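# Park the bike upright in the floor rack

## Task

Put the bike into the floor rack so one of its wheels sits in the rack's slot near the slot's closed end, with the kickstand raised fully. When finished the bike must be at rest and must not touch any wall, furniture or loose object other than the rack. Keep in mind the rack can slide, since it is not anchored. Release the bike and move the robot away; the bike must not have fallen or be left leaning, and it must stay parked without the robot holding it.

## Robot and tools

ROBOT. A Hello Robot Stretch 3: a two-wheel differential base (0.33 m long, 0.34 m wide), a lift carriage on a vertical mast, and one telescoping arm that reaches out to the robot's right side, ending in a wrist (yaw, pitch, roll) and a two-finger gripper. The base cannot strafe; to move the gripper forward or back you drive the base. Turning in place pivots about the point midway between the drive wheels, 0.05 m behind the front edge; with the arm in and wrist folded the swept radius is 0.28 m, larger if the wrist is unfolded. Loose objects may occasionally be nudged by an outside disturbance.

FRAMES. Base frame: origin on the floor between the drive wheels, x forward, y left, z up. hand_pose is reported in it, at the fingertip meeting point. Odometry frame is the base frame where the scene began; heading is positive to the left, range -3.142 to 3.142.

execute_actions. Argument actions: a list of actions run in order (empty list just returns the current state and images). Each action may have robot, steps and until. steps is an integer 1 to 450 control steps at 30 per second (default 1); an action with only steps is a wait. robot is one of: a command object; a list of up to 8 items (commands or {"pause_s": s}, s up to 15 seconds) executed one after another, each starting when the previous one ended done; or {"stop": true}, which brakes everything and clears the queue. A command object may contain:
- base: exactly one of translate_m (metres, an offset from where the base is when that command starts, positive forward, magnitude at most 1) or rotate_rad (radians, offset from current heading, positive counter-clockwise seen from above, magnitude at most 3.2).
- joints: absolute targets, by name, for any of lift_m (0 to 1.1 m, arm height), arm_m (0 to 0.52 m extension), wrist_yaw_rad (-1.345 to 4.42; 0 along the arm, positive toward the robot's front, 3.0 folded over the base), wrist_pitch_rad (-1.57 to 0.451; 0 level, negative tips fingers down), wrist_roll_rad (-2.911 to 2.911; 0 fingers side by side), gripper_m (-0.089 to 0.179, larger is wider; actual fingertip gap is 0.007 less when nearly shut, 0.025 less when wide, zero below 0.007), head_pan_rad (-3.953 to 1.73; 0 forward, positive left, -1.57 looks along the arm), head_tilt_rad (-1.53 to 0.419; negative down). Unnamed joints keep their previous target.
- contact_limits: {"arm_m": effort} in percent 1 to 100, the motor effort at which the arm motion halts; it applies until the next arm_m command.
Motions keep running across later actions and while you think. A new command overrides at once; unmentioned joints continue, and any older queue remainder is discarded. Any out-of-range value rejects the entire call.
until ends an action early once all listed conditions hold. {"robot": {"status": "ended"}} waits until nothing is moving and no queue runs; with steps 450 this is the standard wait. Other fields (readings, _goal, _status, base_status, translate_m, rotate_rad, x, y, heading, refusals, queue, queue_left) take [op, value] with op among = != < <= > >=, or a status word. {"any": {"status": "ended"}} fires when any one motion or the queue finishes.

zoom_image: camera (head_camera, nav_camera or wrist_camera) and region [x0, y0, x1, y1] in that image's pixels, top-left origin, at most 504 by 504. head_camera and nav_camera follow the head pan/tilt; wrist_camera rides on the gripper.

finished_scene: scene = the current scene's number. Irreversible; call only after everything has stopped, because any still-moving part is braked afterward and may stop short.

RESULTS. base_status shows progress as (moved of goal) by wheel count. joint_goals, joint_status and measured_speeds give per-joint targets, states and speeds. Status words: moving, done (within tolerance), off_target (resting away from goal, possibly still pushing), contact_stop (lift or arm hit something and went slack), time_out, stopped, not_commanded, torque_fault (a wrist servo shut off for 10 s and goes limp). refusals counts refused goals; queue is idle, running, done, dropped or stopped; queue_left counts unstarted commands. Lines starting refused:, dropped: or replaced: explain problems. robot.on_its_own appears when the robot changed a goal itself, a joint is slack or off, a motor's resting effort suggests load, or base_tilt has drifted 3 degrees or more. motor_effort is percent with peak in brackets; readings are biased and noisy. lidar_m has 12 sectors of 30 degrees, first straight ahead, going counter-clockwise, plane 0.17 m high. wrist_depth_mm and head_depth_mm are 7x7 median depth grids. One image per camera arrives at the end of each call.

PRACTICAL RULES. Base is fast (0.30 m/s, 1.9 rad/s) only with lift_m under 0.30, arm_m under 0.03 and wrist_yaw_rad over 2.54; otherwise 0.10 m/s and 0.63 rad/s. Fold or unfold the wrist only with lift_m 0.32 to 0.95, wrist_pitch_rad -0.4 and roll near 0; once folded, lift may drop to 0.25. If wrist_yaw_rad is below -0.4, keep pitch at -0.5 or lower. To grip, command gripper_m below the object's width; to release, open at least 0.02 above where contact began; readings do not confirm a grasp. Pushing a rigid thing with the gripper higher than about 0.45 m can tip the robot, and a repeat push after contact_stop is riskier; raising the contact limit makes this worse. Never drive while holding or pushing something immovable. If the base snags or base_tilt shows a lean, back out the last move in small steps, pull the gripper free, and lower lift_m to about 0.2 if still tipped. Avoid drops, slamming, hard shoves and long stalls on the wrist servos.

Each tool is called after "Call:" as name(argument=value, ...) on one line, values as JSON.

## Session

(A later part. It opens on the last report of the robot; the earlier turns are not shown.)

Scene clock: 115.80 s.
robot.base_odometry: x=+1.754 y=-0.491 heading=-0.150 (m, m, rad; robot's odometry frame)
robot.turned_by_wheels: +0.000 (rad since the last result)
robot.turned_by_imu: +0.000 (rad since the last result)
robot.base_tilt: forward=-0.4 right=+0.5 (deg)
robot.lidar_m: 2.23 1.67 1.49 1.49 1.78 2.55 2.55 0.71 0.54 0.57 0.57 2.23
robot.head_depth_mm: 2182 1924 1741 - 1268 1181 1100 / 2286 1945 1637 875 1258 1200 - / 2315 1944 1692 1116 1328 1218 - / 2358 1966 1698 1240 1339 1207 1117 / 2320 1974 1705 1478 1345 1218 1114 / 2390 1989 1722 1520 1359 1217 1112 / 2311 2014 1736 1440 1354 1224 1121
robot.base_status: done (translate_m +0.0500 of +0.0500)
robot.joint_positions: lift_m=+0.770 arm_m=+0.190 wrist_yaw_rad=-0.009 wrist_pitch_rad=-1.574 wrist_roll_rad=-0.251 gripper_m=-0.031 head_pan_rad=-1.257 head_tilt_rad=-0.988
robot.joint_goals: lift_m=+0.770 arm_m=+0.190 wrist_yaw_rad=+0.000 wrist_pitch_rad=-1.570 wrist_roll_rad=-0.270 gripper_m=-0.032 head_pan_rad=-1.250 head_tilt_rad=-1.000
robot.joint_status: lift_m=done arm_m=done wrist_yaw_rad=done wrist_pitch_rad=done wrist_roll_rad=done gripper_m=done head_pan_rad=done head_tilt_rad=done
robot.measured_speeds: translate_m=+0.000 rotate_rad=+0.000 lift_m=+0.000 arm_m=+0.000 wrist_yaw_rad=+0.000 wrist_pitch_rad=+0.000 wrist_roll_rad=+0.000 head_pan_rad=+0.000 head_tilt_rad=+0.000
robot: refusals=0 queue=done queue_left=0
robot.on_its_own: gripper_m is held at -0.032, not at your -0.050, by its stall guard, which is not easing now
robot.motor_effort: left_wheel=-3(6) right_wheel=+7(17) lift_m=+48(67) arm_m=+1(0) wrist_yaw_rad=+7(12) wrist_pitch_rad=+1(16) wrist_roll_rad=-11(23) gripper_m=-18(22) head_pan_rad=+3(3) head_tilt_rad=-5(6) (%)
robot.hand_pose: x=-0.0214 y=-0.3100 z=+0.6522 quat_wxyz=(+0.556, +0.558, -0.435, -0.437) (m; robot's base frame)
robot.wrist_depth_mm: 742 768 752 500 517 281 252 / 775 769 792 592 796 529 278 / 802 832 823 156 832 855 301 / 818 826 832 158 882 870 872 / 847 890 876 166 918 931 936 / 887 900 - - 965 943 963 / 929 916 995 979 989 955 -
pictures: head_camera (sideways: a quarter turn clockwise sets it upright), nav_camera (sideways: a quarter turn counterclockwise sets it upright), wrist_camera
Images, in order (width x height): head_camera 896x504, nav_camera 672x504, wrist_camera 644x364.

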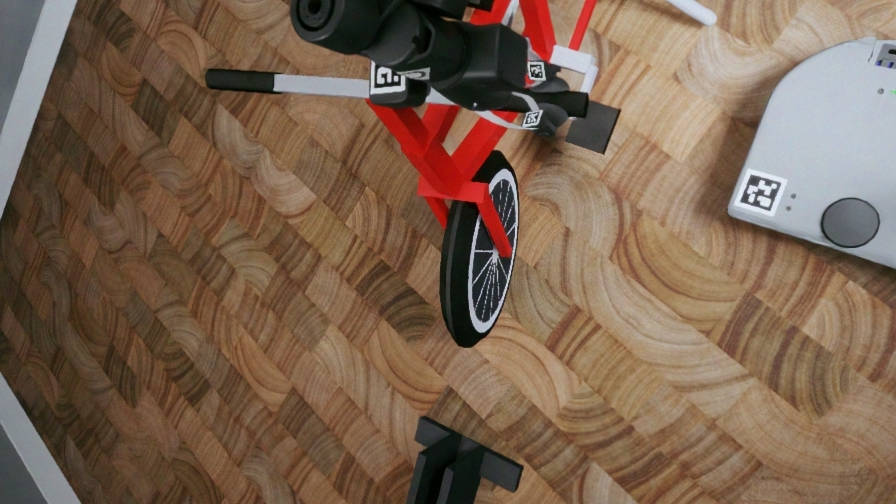

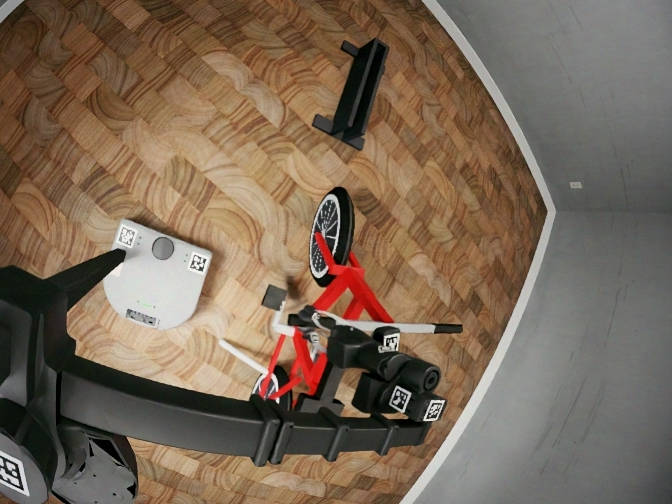

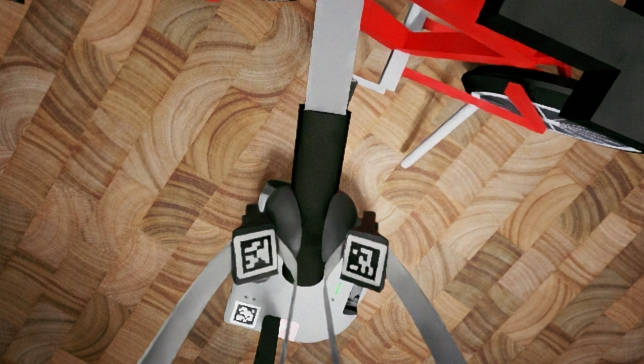

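Call:
execute_actions(actions=[{"robot": {"joints": {"lift_m": 0.777, "wrist_roll_rad": -0.08, "head_pan_rad": -0.9, "head_tilt_rad": -0.95}}, "steps": 120, "until": {"robot": {"status": "ended"}}}])

Scene clock: 118.63 s.
robot.base_odometry: x=+1.754 y=-0.491 heading=-0.150 (m, m, rad; robot's odometry frame)
robot.turned_by_wheels: +0.000 (rad since the last result)
robot.turned_by_imu: +0.000 (rad since the last result)
robot.base_tilt: forward=-0.4 right=+0.4 (deg)
robot.lidar_m: 2.23 1.68 1.49 1.49 1.78 2.55 2.56 0.71 0.55 0.55 0.57 2.23
robot.head_depth_mm: 2420 2030 1731 1504 1134 1163 1087 / 2452 2058 1739 1512 1279 1209 1125 / 2449 2038 1760 1523 1336 1208 - / 2339 2072 1760 1531 1352 1215 1117 / 2295 2057 1765 1492 1359 1221 1106 / 2201 2092 1774 1520 1369 1233 1104 / 2048 2111 1672 1548 1371 1231 1112
robot.base_status: done (translate_m +0.0500 of +0.0500)
robot.joint_positions: lift_m=+0.777 arm_m=+0.190 wrist_yaw_rad=-0.001 wrist_pitch_rad=-1.574 wrist_roll_rad=-0.075 gripper_m=-0.031 head_pan_rad=-0.907 head_tilt_rad=-0.952
robot.joint_goals: lift_m=+0.777 arm_m=+0.190 wrist_yaw_rad=+0.000 wrist_pitch_rad=-1.570 wrist_roll_rad=-0.080 gripper_m=-0.032 head_pan_rad=-0.900 head_tilt_rad=-0.950
robot.joint_status: lift_m=done arm_m=done wrist_yaw_rad=done wrist_pitch_rad=done wrist_roll_rad=done gripper_m=done head_pan_rad=done head_tilt_rad=done
robot.measured_speeds: translate_m=+0.000 rotate_rad=+0.001 lift_m=+0.000 arm_m=+0.000 wrist_yaw_rad=+0.000 wrist_pitch_rad=+0.000 wrist_roll_rad=+0.000 head_pan_rad=+0.000 head_tilt_rad=+0.000
robot: refusals=0 queue=done queue_left=0
robot.on_its_own: gripper_m is held at -0.032, not at your -0.050, by its stall guard, which is not easing now
robot.motor_effort: left_wheel=-3(4) right_wheel=+5(10) lift_m=+41(59) arm_m=+1(1) wrist_yaw_rad=+1(7) wrist_pitch_rad=+2(11) wrist_roll_rad=-3(13) gripper_m=-18(20) head_pan_rad=+3(23) head_tilt_rad=+1(5) (%)
robot.hand_pose: x=-0.0216 y=-0.3099 z=+0.6594 quat_wxyz=(+0.517, +0.519, -0.480, -0.482) (m; robot's base frame)
robot.wrist_depth_mm: 753 746 753 486 547 384 268 / 767 773 780 605 829 634 309 / 809 797 817 152 847 844 837 / 853 855 832 160 883 880 892 / 868 864 884 - 887 907 935 / 876 895 908 - 951 932 968 / 935 946 929 - - 993 -
pictures: head_camera (sideways: a quarter turn clockwise sets it upright), nav_camera (sideways: a quarter turn counterclockwise sets it upright), wrist_camera
Images, in order (width x height): head_camera 896x504, nav_camera 672x504, wrist_camera 644x364.

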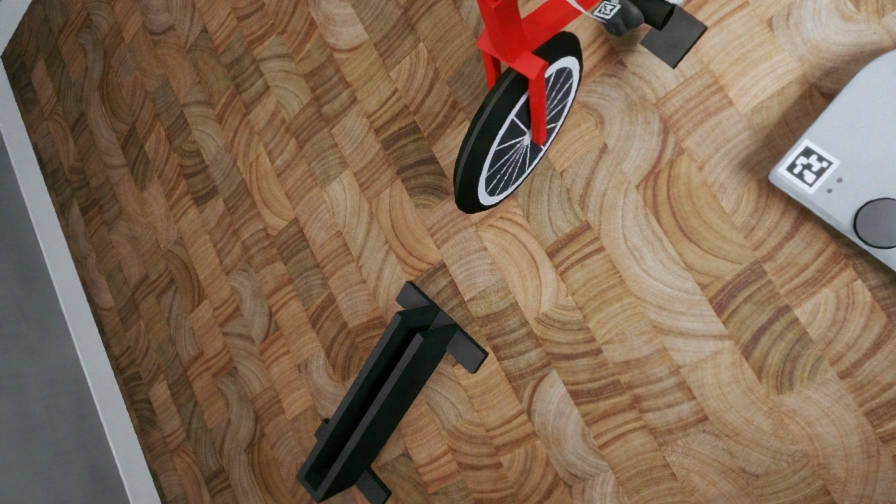

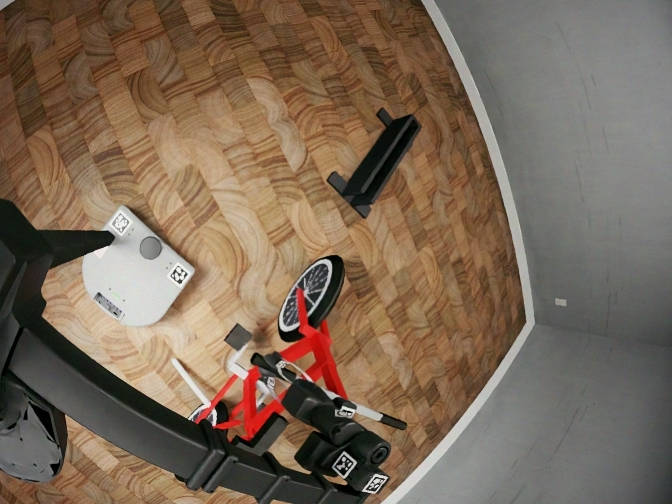

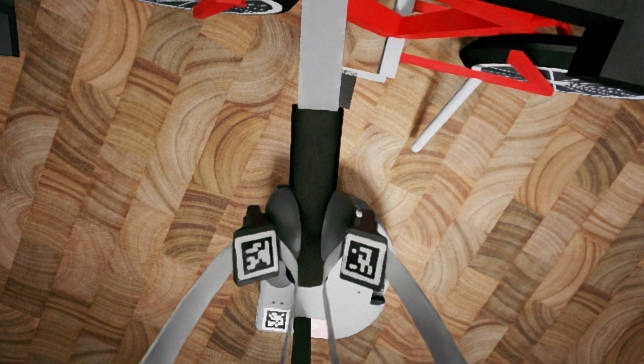

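Call:
zoom_image(camera="head_camera", region=[280, 0, 700, 504])

Region (280, 0, 700, 504) of head_camera's 896x504 image, scaled by 1.000.

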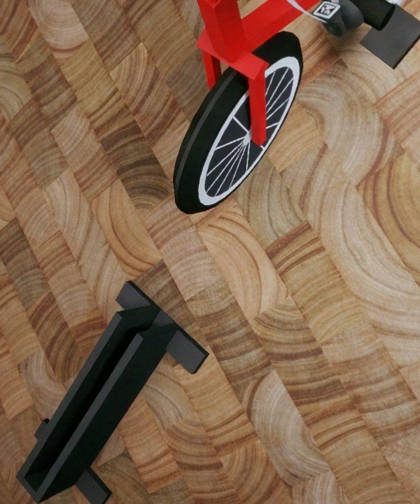

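Call:
zoom_image(camera="head_camera", region=[290, 270, 510, 504])

Call:
zoom_image(camera="head_camera", region=[430, 20, 630, 230])

Region (290, 270, 510, 504) of head_camera's 896x504 image, scaled by 2.154, with more detail than that image has; it fills the left 474 columns of this view, and the rest is white.

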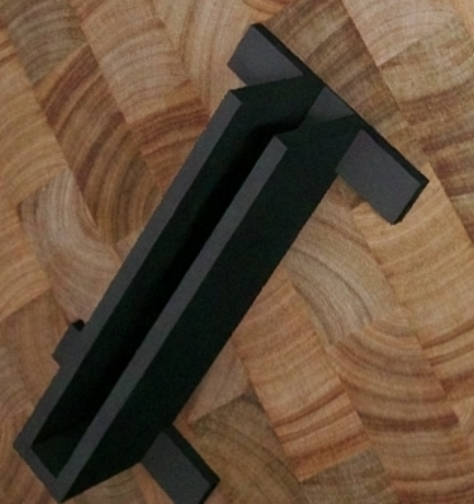

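Region (430, 20, 630, 230) of head_camera's 896x504 image, scaled by 2.400, with more detail than that image has; it fills the left 480 columns of this view, and the rest is white.

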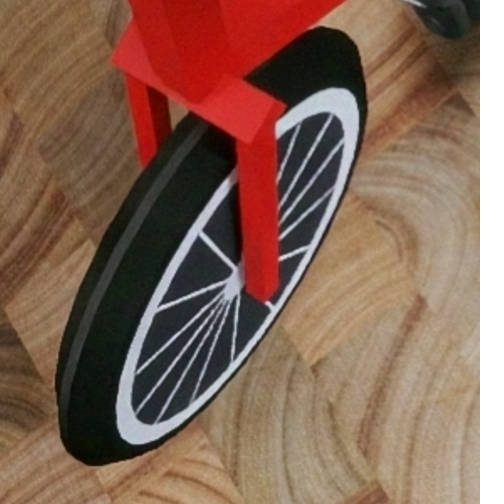

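Call:
zoom_image(camera="wrist_camera", region=[250, 0, 400, 200])

Region (250, 0, 400, 200) of wrist_camera's 644x364 image, scaled by 2.520; it fills the left 378 columns of this view, and the rest is white.

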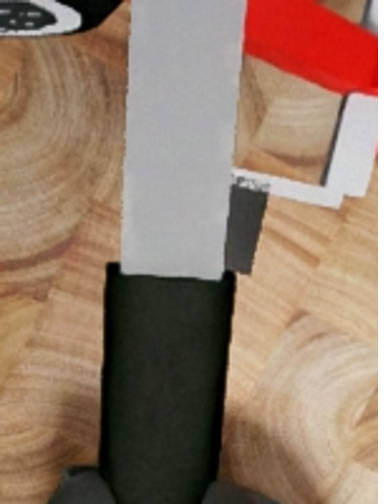

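Call:
zoom_image(camera="head_camera", region=[470, 70, 600, 200])

Region (470, 70, 600, 200) of head_camera's 896x504 image, scaled by 3.877, with more detail than that image has.

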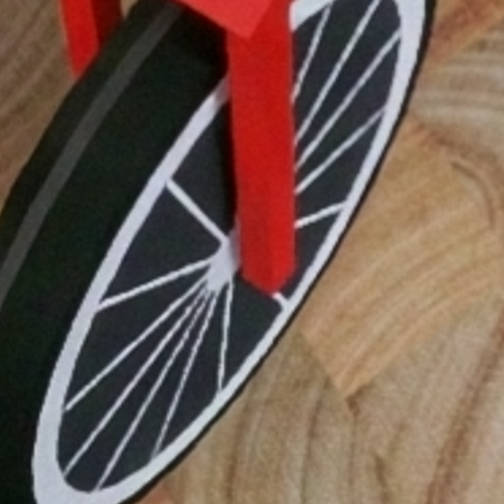

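Call:
execute_actions(actions=[{"robot": {"joints": {"lift_m": 0.787, "arm_m": 0.24, "wrist_roll_rad": -0.12}}, "steps": 120, "until": {"robot": {"status": "ended"}}}])

Scene clock: 123.87 s.
robot.base_odometry: x=+1.754 y=-0.491 heading=-0.150 (m, m, rad; robot's odometry frame)
robot.turned_by_wheels: +0.000 (rad since the last result)
robot.turned_by_imu: +0.000 (rad since the last result)
robot.base_tilt: forward=-0.4 right=+0.5 (deg)
robot.lidar_m: 2.24 1.68 1.49 1.50 1.78 2.55 2.56 0.73 0.53 0.58 0.58 2.23
robot.head_depth_mm: 2450 2034 1726 1510 1280 1172 1088 / 2476 2030 1723 1516 1280 1201 1123 / 2446 2063 1742 1519 1326 1207 - / 2380 2057 1754 1532 1362 1221 1114 / 2312 2079 1757 1487 1358 1217 1109 / 2199 2098 1780 1520 1373 1229 1110 / 2058 2108 1669 1556 1376 1235 1110
robot.base_status: done (translate_m +0.0500 of +0.0500)
robot.joint_positions: lift_m=+0.787 arm_m=+0.240 wrist_yaw_rad=+0.007 wrist_pitch_rad=-1.574 wrist_roll_rad=-0.137 gripper_m=-0.031 head_pan_rad=-0.907 head_tilt_rad=-0.952
robot.joint_goals: lift_m=+0.787 arm_m=+0.240 wrist_yaw_rad=+0.000 wrist_pitch_rad=-1.570 wrist_roll_rad=-0.120 gripper_m=-0.032 head_pan_rad=-0.900 head_tilt_rad=-0.950
robot.joint_status: lift_m=done arm_m=done wrist_yaw_rad=done wrist_pitch_rad=done wrist_roll_rad=done gripper_m=done head_pan_rad=done head_tilt_rad=done
robot.measured_speeds: translate_m=+0.000 rotate_rad=-0.002 lift_m=+0.000 arm_m=+0.000 wrist_yaw_rad=+0.000 wrist_pitch_rad=+0.000 wrist_roll_rad=+0.000 head_pan_rad=+0.000 head_tilt_rad=+0.000
robot: refusals=0 queue=done queue_left=0
robot.on_its_own: gripper_m is held at -0.032, not at your -0.050, by its stall guard, which is not easing now
robot.motor_effort: left_wheel=-1(4) right_wheel=+0(10) lift_m=+36(57) arm_m=+2(4) wrist_yaw_rad=-5(5) wrist_pitch_rad=+2(9) wrist_roll_rad=+9(12) gripper_m=-18(19) head_pan_rad=+3(3) head_tilt_rad=+1(2) (%)
robot.hand_pose: x=-0.0218 y=-0.3598 z=+0.6696 quat_wxyz=(+0.534, +0.535, -0.462, -0.464) (m; robot's base frame)
robot.wrist_depth_mm: 750 759 673 139 481 273 270 / 789 781 804 616 640 522 283 / 834 813 824 155 837 888 649 / 834 850 859 162 882 920 896 / 874 907 869 - 913 929 943 / 915 928 929 - 961 964 987 / 961 953 982 - - - -
pictures: head_camera (sideways: a quarter turn clockwise sets it upright), nav_camera (sideways: a quarter turn counterclockwise sets it upright), wrist_camera
Images, in order (width x height): head_camera 896x504, nav_camera 672x504, wrist_camera 644x364.

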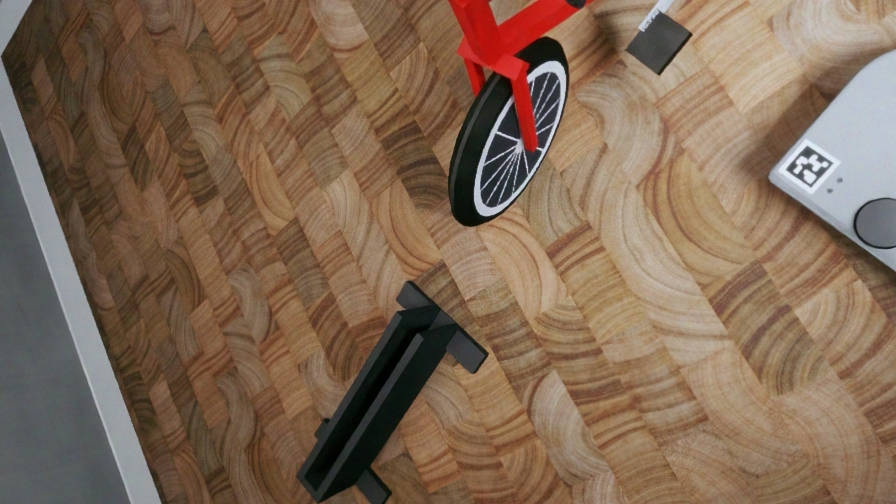

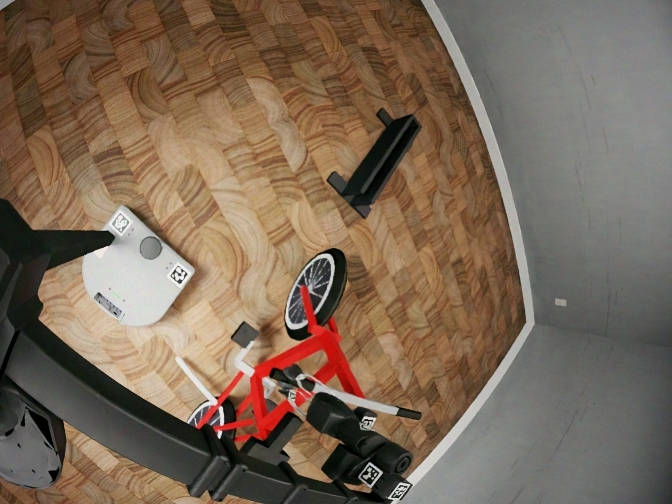

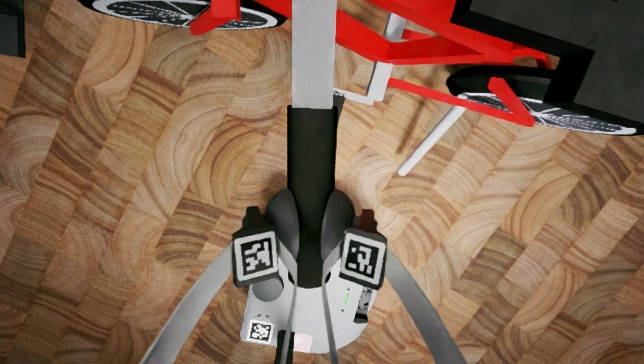

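Call:
zoom_image(camera="head_camera", region=[420, 20, 620, 240])

Call:
zoom_image(camera="wrist_camera", region=[0, 0, 360, 120])

Region (420, 20, 620, 240) of head_camera's 896x504 image, scaled by 2.291, with more detail than that image has; it fills the left 458 columns of this view, and the rest is white.

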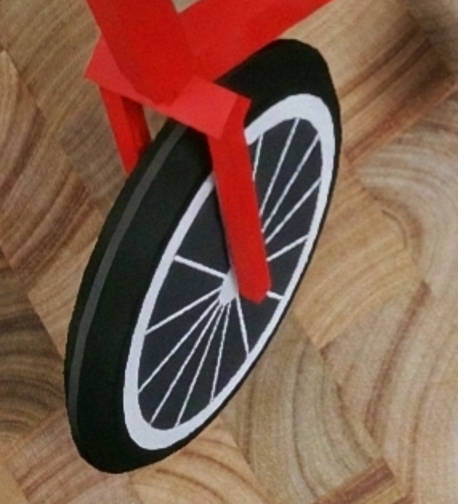

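Region (0, 0, 360, 120) of wrist_camera's 644x364 image, scaled by 1.400.

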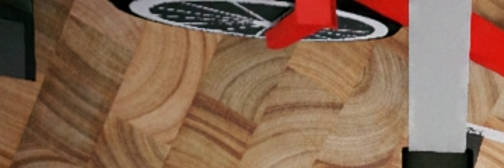

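Call:
execute_actions(actions=[{"robot": {"base": {"translate_m": 0.08}, "joints": {"lift_m": 0.793, "arm_m": 0.248, "wrist_roll_rad": -0.14}}, "steps": 150, "until": {"robot": {"status": "ended"}}}])

Scene clock: 127.73 s.
robot.base_odometry: x=+1.833 y=-0.503 heading=-0.150 (m, m, rad; robot's odometry frame)
robot.turned_by_wheels: +0.000 (rad since the last result)
robot.turned_by_imu: +0.000 (rad since the last result)
robot.base_tilt: forward=-0.4 right=+0.4 (deg)
robot.lidar_m: 2.16 1.64 1.47 1.47 1.75 2.62 2.62 0.74 0.53 0.57 0.57 2.16
robot.head_depth_mm: 2436 2027 1728 1510 1273 1171 1090 / 2449 2029 1739 1505 1283 1201 1123 / 2409 2050 1757 1526 1331 1209 - / 2338 2065 1763 1526 1354 1211 1114 / 2229 2098 1766 1465 1367 1218 1106 / 2096 2074 1771 1525 1372 1229 1119 / 1986 2101 1791 1560 1379 1233 1120
robot.base_status: done (translate_m +0.0800 of +0.0800)
robot.joint_positions: lift_m=+0.793 arm_m=+0.248 wrist_yaw_rad=+0.008 wrist_pitch_rad=-1.574 wrist_roll_rad=-0.155 gripper_m=-0.031 head_pan_rad=-0.907 head_tilt_rad=-0.952
robot.joint_goals: lift_m=+0.793 arm_m=+0.248 wrist_yaw_rad=+0.000 wrist_pitch_rad=-1.570 wrist_roll_rad=-0.140 gripper_m=-0.032 head_pan_rad=-0.900 head_tilt_rad=-0.950
robot.joint_status: lift_m=done arm_m=done wrist_yaw_rad=done wrist_pitch_rad=done wrist_roll_rad=done gripper_m=done head_pan_rad=done head_tilt_rad=done
robot.measured_speeds: translate_m=+0.000 rotate_rad=+0.001 lift_m=+0.000 arm_m=+0.000 wrist_yaw_rad=+0.000 wrist_pitch_rad=+0.000 wrist_roll_rad=+0.000 head_pan_rad=+0.000 head_tilt_rad=+0.000
robot: refusals=0 queue=done queue_left=0
robot.on_its_own: gripper_m is held at -0.032, not at your -0.050, by its stall guard, which is not easing now
robot.motor_effort: left_wheel=-2(4) right_wheel=+3(16) lift_m=+36(48) arm_m=+1(3) wrist_yaw_rad=-6(6) wrist_pitch_rad=+2(7) wrist_roll_rad=+8(11) gripper_m=-17(20) head_pan_rad=+4(3) head_tilt_rad=+1(1) (%)
robot.hand_pose: x=-0.0218 y=-0.3679 z=+0.6756 quat_wxyz=(+0.538, +0.540, -0.456, -0.459) (m; robot's base frame)
robot.wrist_depth_mm: 745 626 525 142 342 272 274 / 805 806 788 622 622 507 284 / 822 812 842 156 859 854 594 / 826 896 881 164 897 911 900 / 872 926 910 - 927 934 944 / 919 922 948 - 982 967 - / 945 945 982 - - - -
pictures: head_camera (sideways: a quarter turn clockwise sets it upright), nav_camera (sideways: a quarter turn counterclockwise sets it upright), wrist_camera
Images, in order (width x height): head_camera 896x504, nav_camera 672x504, wrist_camera 644x364.

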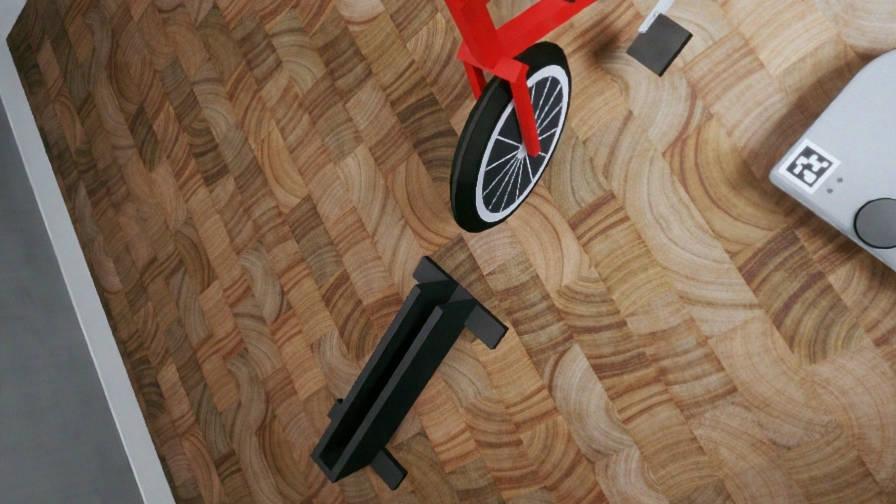

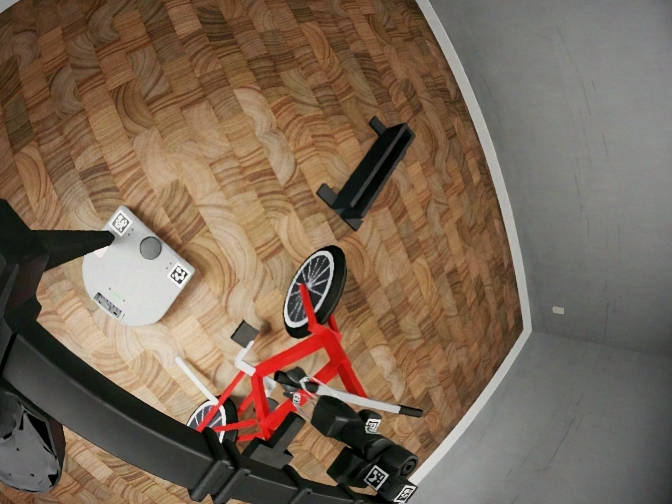

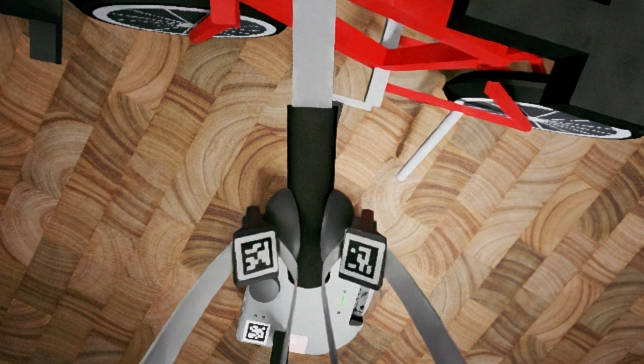

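Call:
zoom_image(camera="head_camera", region=[300, 30, 620, 504])

Call:
zoom_image(camera="head_camera", region=[400, 100, 600, 360])

Region (300, 30, 620, 504) of head_camera's 896x504 image, scaled by 1.063, with more detail than that image has; it fills the left 340 columns of this view, and the rest is white.

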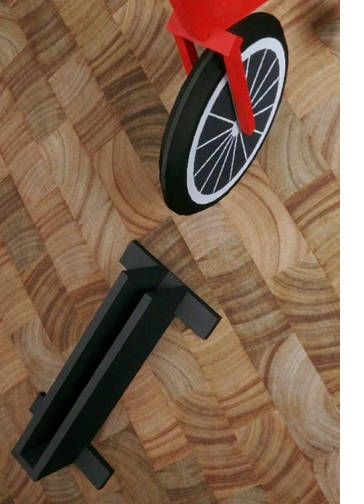

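Region (400, 100, 600, 360) of head_camera's 896x504 image, scaled by 1.938, with more detail than that image has; it fills the left 388 columns of this view, and the rest is white.

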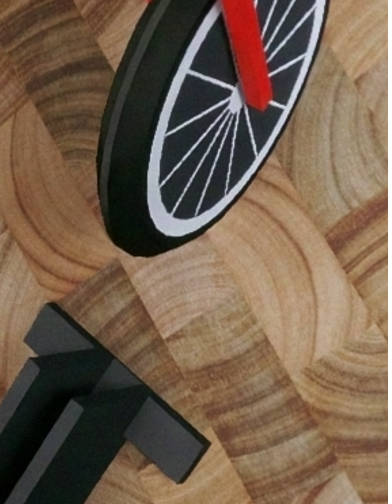

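Call:
execute_actions(actions=[{"robot": [{"base": {"translate_m": 0.05}, "joints": {"arm_m": 0.240}}, {"base": {"translate_m": 0.05}, "joints": {"lift_m": 0.798, "arm_m": 0.224, "wrist_roll_rad": -0.03}}], "steps": 240, "until": {"robot": {"status": "ended"}}}])

Scene clock: 132.87 s.
robot.base_odometry: x=+1.932 y=-0.518 heading=-0.150 (m, m, rad; robot's odometry frame)
robot.turned_by_wheels: +0.000 (rad since the last result)
robot.turned_by_imu: +0.000 (rad since the last result)
robot.base_tilt: forward=-0.4 right=+0.4 (deg)
robot.lidar_m: 2.07 1.61 1.43 1.44 1.71 2.72 2.72 0.74 0.54 0.55 0.55 2.06
robot.head_depth_mm: 2460 2031 1726 1494 1276 1171 1095 / 2439 2025 1737 1500 1280 1210 1123 / 2360 2049 1739 1522 1332 1216 - / 2280 2040 1768 1487 1368 1222 1117 / 2144 2107 1776 1452 1363 1223 1102 / 2021 2095 1770 1518 1365 1226 1115 / 1893 2061 1791 1558 1378 1236 1113
robot.base_status: done (translate_m +0.0500 of +0.0500)
robot.joint_positions: lift_m=+0.798 arm_m=+0.224 wrist_yaw_rad=+0.006 wrist_pitch_rad=-1.573 wrist_roll_rad=-0.044 gripper_m=-0.031 head_pan_rad=-0.907 head_tilt_rad=-0.951
robot.joint_goals: lift_m=+0.798 arm_m=+0.224 wrist_yaw_rad=+0.000 wrist_pitch_rad=-1.570 wrist_roll_rad=-0.030 gripper_m=-0.032 head_pan_rad=-0.900 head_tilt_rad=-0.950
robot.joint_status: lift_m=done arm_m=done wrist_yaw_rad=done wrist_pitch_rad=done wrist_roll_rad=done gripper_m=done head_pan_rad=done head_tilt_rad=done
robot.measured_speeds: translate_m=+0.000 rotate_rad=+0.000 lift_m=+0.000 arm_m=+0.000 wrist_yaw_rad=+0.000 wrist_pitch_rad=-0.024 wrist_roll_rad=+0.000 head_pan_rad=+0.000 head_tilt_rad=+0.000
robot: refusals=0 queue=done queue_left=0
robot.on_its_own: gripper_m is held at -0.032, not at your -0.050, by its stall guard, which is not easing now
robot.motor_effort: left_wheel=-1(8) right_wheel=-2(15) lift_m=+36(41) arm_m=+1(1) wrist_yaw_rad=-5(7) wrist_pitch_rad=+2(10) wrist_roll_rad=+8(20) gripper_m=-18(21) head_pan_rad=+2(3) head_tilt_rad=+0(2) (%)
robot.hand_pose: x=-0.0218 y=-0.3443 z=+0.6806 quat_wxyz=(+0.512, +0.513, -0.486, -0.488) (m; robot's base frame)
robot.wrist_depth_mm: 734 549 504 493 515 361 282 / 792 808 810 625 833 619 318 / 810 851 857 849 871 869 880 / 855 868 878 509 909 919 906 / 884 934 946 - 930 962 950 / 911 932 963 - 960 985 - / 979 954 986 1000 998 - -
pictures: head_camera (sideways: a quarter turn clockwise sets it upright), nav_camera (sideways: a quarter turn counterclockwise sets it upright), wrist_camera
Images, in order (width x height): head_camera 896x504, nav_camera 672x504, wrist_camera 644x364.

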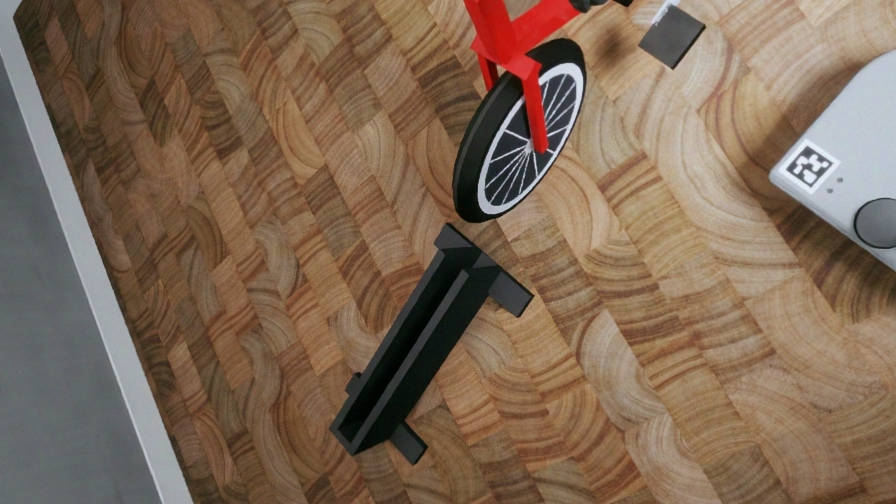

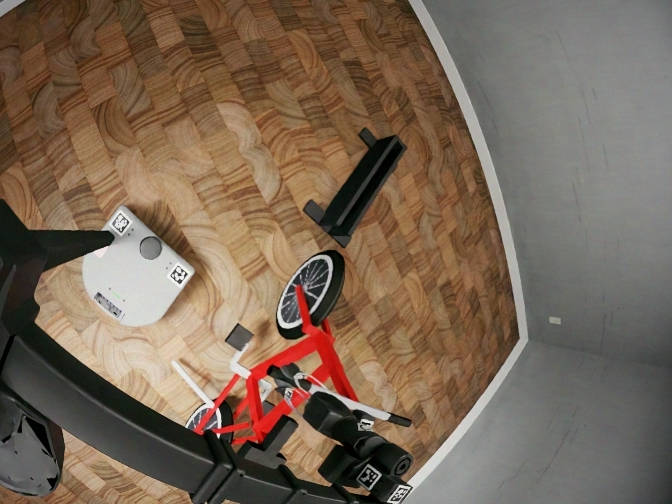

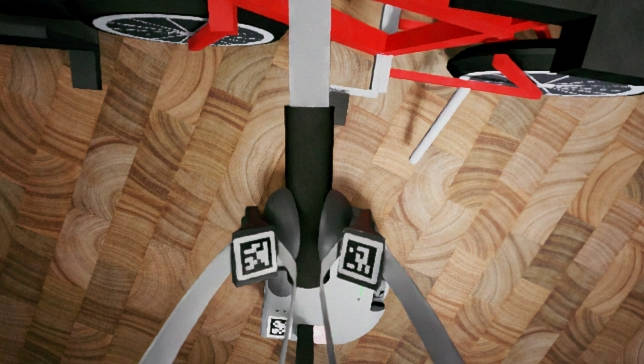

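Call:
zoom_image(camera="head_camera", region=[400, 40, 620, 340])

Call:
zoom_image(camera="wrist_camera", region=[0, 0, 360, 130])

Call:
zoom_image(camera="head_camera", region=[310, 200, 560, 480])

Region (400, 40, 620, 340) of head_camera's 896x504 image, scaled by 1.680, with more detail than that image has; it fills the left 370 columns of this view, and the rest is white.

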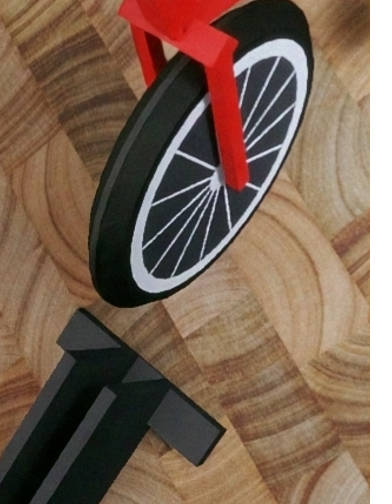

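Region (0, 0, 360, 130) of wrist_camera's 644x364 image, scaled by 1.400; it fills the top 182 rows of this view, and the rest is white.

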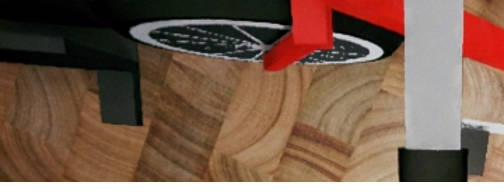

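Region (310, 200, 560, 480) of head_camera's 896x504 image, scaled by 1.800, with more detail than that image has; it fills the left 450 columns of this view, and the rest is white.

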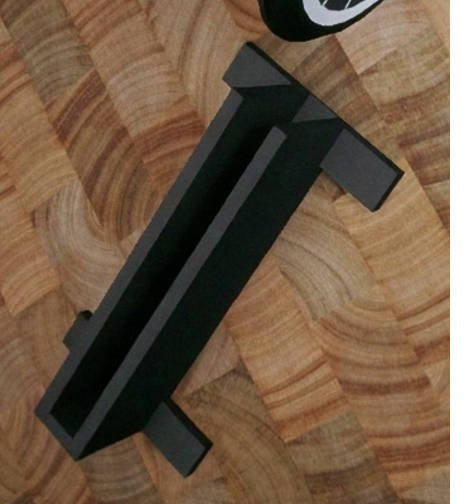

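Call:
zoom_image(camera="head_camera", region=[440, 70, 560, 240])

Region (440, 70, 560, 240) of head_camera's 896x504 image, scaled by 2.965, with more detail than that image has; it fills the left 356 columns of this view, and the rest is white.

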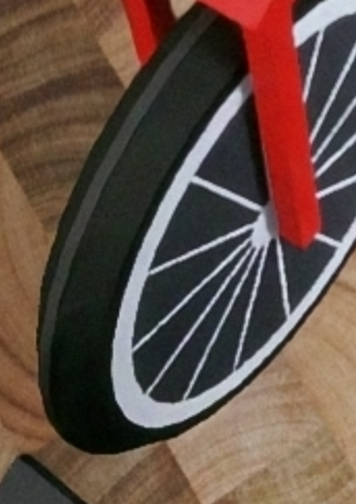

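Call:
execute_actions(actions=[{"robot": [{"joints": {"lift_m": 0.802, "arm_m": 0.229, "wrist_roll_rad": -0.015}}, {"base": {"translate_m": 0.08}, "joints": {"arm_m": 0.226}}], "steps": 240, "until": {"robot": {"status": "ended"}}}])

Call:
zoom_image(camera="head_camera", region=[400, 40, 620, 340])

Scene clock: 136.50 s.
robot.base_odometry: x=+2.011 y=-0.530 heading=-0.150 (m, m, rad; robot's odometry frame)
robot.turned_by_wheels: +0.000 (rad since the last result)
robot.turned_by_imu: +0.000 (rad since the last result)
robot.base_tilt: forward=-0.4 right=+0.5 (deg)
robot.lidar_m: 1.99 1.58 1.41 1.41 1.68 2.79 2.80 0.74 0.55 0.54 0.55 1.98
robot.head_depth_mm: 2449 2020 1730 1518 1271 1173 1091 / 2382 2027 1730 1526 1268 1202 1125 / 2307 2060 1753 1527 1327 1210 - / 2185 2054 1763 1445 1359 1216 1120 / 2044 2082 1771 1457 1361 1230 1109 / 1925 2075 1775 1518 1371 1220 1112 / 1826 2006 1802 1567 1368 1236 1115
robot.base_status: done (translate_m +0.0800 of +0.0800)
robot.joint_positions: lift_m=+0.802 arm_m=+0.226 wrist_yaw_rad=+0.007 wrist_pitch_rad=-1.574 wrist_roll_rad=-0.031 gripper_m=-0.031 head_pan_rad=-0.907 head_tilt_rad=-0.951
robot.joint_goals: lift_m=+0.802 arm_m=+0.226 wrist_yaw_rad=+0.000 wrist_pitch_rad=-1.570 wrist_roll_rad=-0.015 gripper_m=-0.032 head_pan_rad=-0.900 head_tilt_rad=-0.950
robot.joint_status: lift_m=done arm_m=done wrist_yaw_rad=done wrist_pitch_rad=done wrist_roll_rad=done gripper_m=done head_pan_rad=done head_tilt_rad=done
robot.measured_speeds: translate_m=+0.000 rotate_rad=+0.000 lift_m=+0.000 arm_m=+0.000 wrist_yaw_rad=+0.000 wrist_pitch_rad=+0.000 wrist_roll_rad=+0.000 head_pan_rad=+0.000 head_tilt_rad=+0.000
robot: refusals=0 queue=done queue_left=0
robot.on_its_own: gripper_m is held at -0.032, not at your -0.050, by its stall guard, which is not easing now
robot.motor_effort: left_wheel=-2(4) right_wheel=+4(13) lift_m=+38(48) arm_m=-1(3) wrist_yaw_rad=-5(5) wrist_pitch_rad=+2(4) wrist_roll_rad=+9(14) gripper_m=-17(20) head_pan_rad=+3(3) head_tilt_rad=+1(2) (%)
robot.hand_pose: x=-0.0218 y=-0.3461 z=+0.6845 quat_wxyz=(+0.508, +0.510, -0.489, -0.492) (m; robot's base frame)
robot.wrist_depth_mm: 662 512 490 433 549 372 285 / 818 800 806 151 826 627 547 / 829 844 840 158 869 881 864 / 877 887 907 164 909 928 918 / 908 906 903 166 935 942 941 / 943 992 976 - 979 986 - / 986 979 - - - - -
pictures: head_camera (sideways: a quarter turn clockwise sets it upright), nav_camera (sideways: a quarter turn counterclockwise sets it upright), wrist_camera
Images, in order (width x height): head_camera 896x504, nav_camera 672x504, wrist_camera 644x364.

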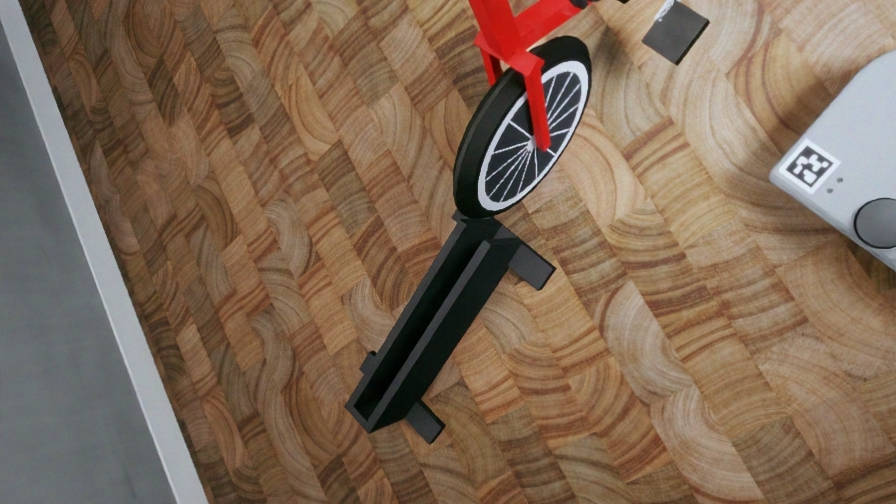

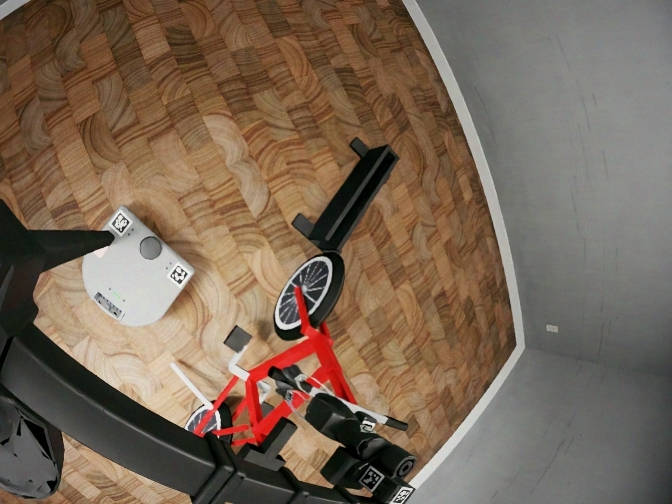

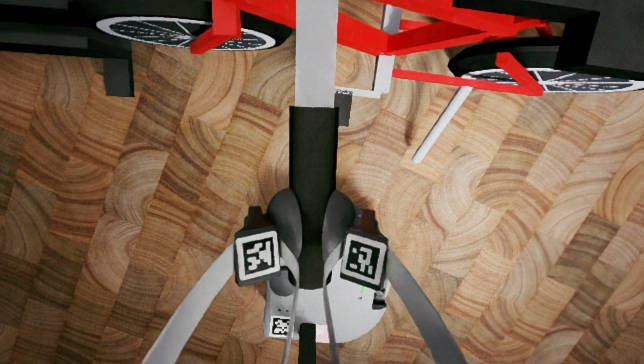

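Region (400, 40, 620, 340) of head_camera's 896x504 image, scaled by 1.680, with more detail than that image has; it fills the left 370 columns of this view, and the rest is white.

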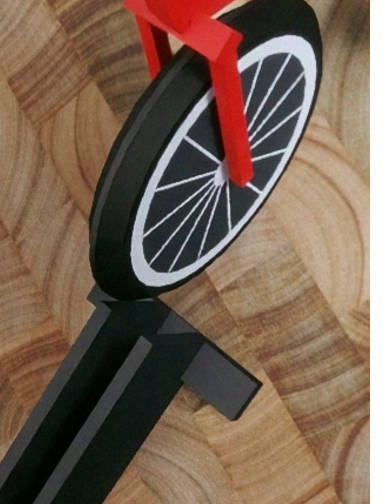

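Call:
execute_actions(actions=[{"robot": {"base": {"translate_m": 0.06}, "joints": {"arm_m": 0.225}}, "steps": 240, "until": {"robot": {"status": "ended"}}}])

Call:
zoom_image(camera="head_camera", region=[400, 40, 620, 340])

Scene clock: 138.60 s.
robot.base_odometry: x=+2.070 y=-0.539 heading=-0.150 (m, m, rad; robot's odometry frame)
robot.turned_by_wheels: +0.000 (rad since the last result)
robot.turned_by_imu: +0.000 (rad since the last result)
robot.base_tilt: forward=-0.4 right=+0.5 (deg)
robot.lidar_m: 1.94 1.56 1.39 1.40 1.67 2.85 2.86 0.74 0.54 0.54 0.54 1.93
robot.head_depth_mm: 2418 2010 1718 1513 1271 1169 1091 / 2316 2052 1731 1509 1249 1205 1118 / 2285 2059 1744 1527 1318 1215 - / 2106 2068 1755 1433 1360 1213 1117 / 1995 2085 1762 1465 1364 1230 1111 / 1882 2059 1767 1512 1369 1228 1112 / 1756 2008 1795 1544 1386 1230 1119
robot.base_status: done (translate_m +0.0600 of +0.0600)
robot.joint_positions: lift_m=+0.802 arm_m=+0.225 wrist_yaw_rad=+0.007 wrist_pitch_rad=-1.574 wrist_roll_rad=-0.031 gripper_m=-0.031 head_pan_rad=-0.907 head_tilt_rad=-0.951
robot.joint_goals: lift_m=+0.802 arm_m=+0.225 wrist_yaw_rad=+0.000 wrist_pitch_rad=-1.570 wrist_roll_rad=-0.015 gripper_m=-0.032 head_pan_rad=-0.900 head_tilt_rad=-0.950
robot.joint_status: lift_m=done arm_m=done wrist_yaw_rad=done wrist_pitch_rad=done wrist_roll_rad=done gripper_m=done head_pan_rad=done head_tilt_rad=done
robot.measured_speeds: translate_m=+0.000 rotate_rad=+0.000 lift_m=+0.000 arm_m=+0.000 wrist_yaw_rad=+0.000 wrist_pitch_rad=+0.000 wrist_roll_rad=+0.000 head_pan_rad=+0.000 head_tilt_rad=+0.000
robot: refusals=0 queue=done queue_left=0
robot.on_its_own: gripper_m is held at -0.032, not at your -0.050, by its stall guard, which is not easing now
robot.motor_effort: left_wheel=-2(7) right_wheel=+4(12) lift_m=+36(38) arm_m=-1(1) wrist_yaw_rad=-6(5) wrist_pitch_rad=+2(3) wrist_roll_rad=+9(9) gripper_m=-17(19) head_pan_rad=+1(3) head_tilt_rad=+2(3) (%)
robot.hand_pose: x=-0.0218 y=-0.3451 z=+0.6846 quat_wxyz=(+0.509, +0.510, -0.489, -0.492) (m; robot's base frame)
robot.wrist_depth_mm: 641 495 478 418 523 377 283 / 803 805 826 628 818 611 552 / 830 849 841 159 878 866 882 / 858 893 872 165 915 910 906 / 876 910 881 167 945 960 959 / 935 948 967 - 970 - 972 / 956 990 987 - - - -
pictures: head_camera (sideways: a quarter turn clockwise sets it upright), nav_camera (sideways: a quarter turn counterclockwise sets it upright), wrist_camera
Images, in order (width x height): head_camera 896x504, nav_camera 672x504, wrist_camera 644x364.

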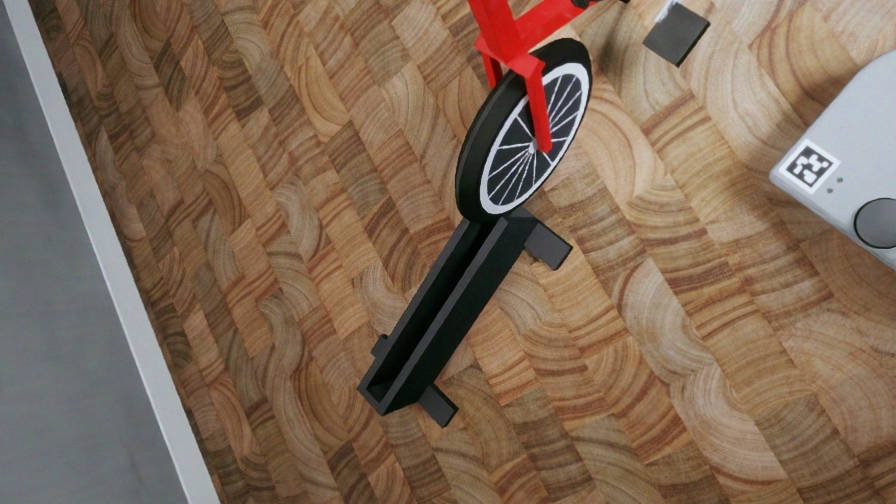

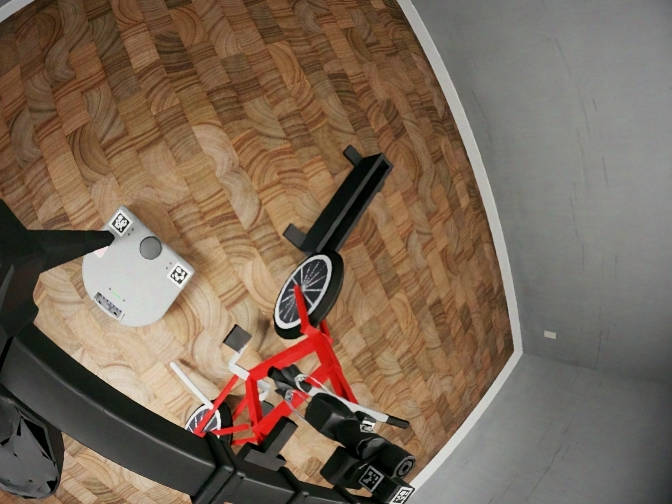

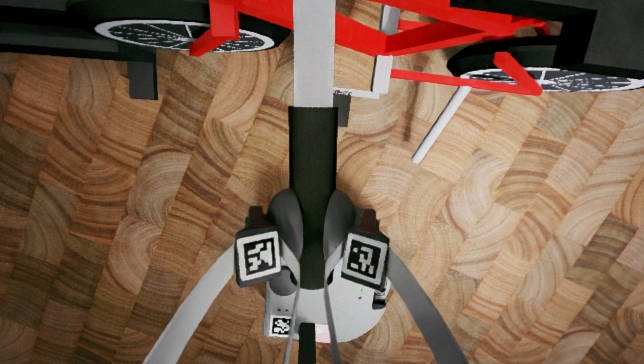

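Region (400, 40, 620, 340) of head_camera's 896x504 image, scaled by 1.680, with more detail than that image has; it fills the left 370 columns of this view, and the rest is white.

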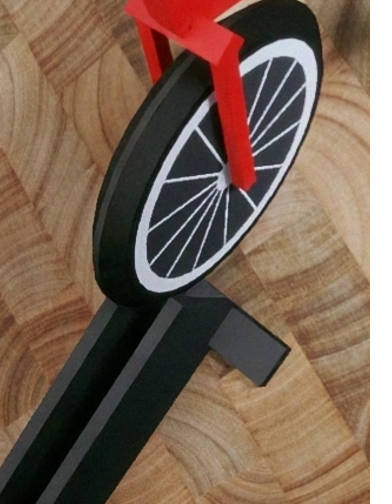

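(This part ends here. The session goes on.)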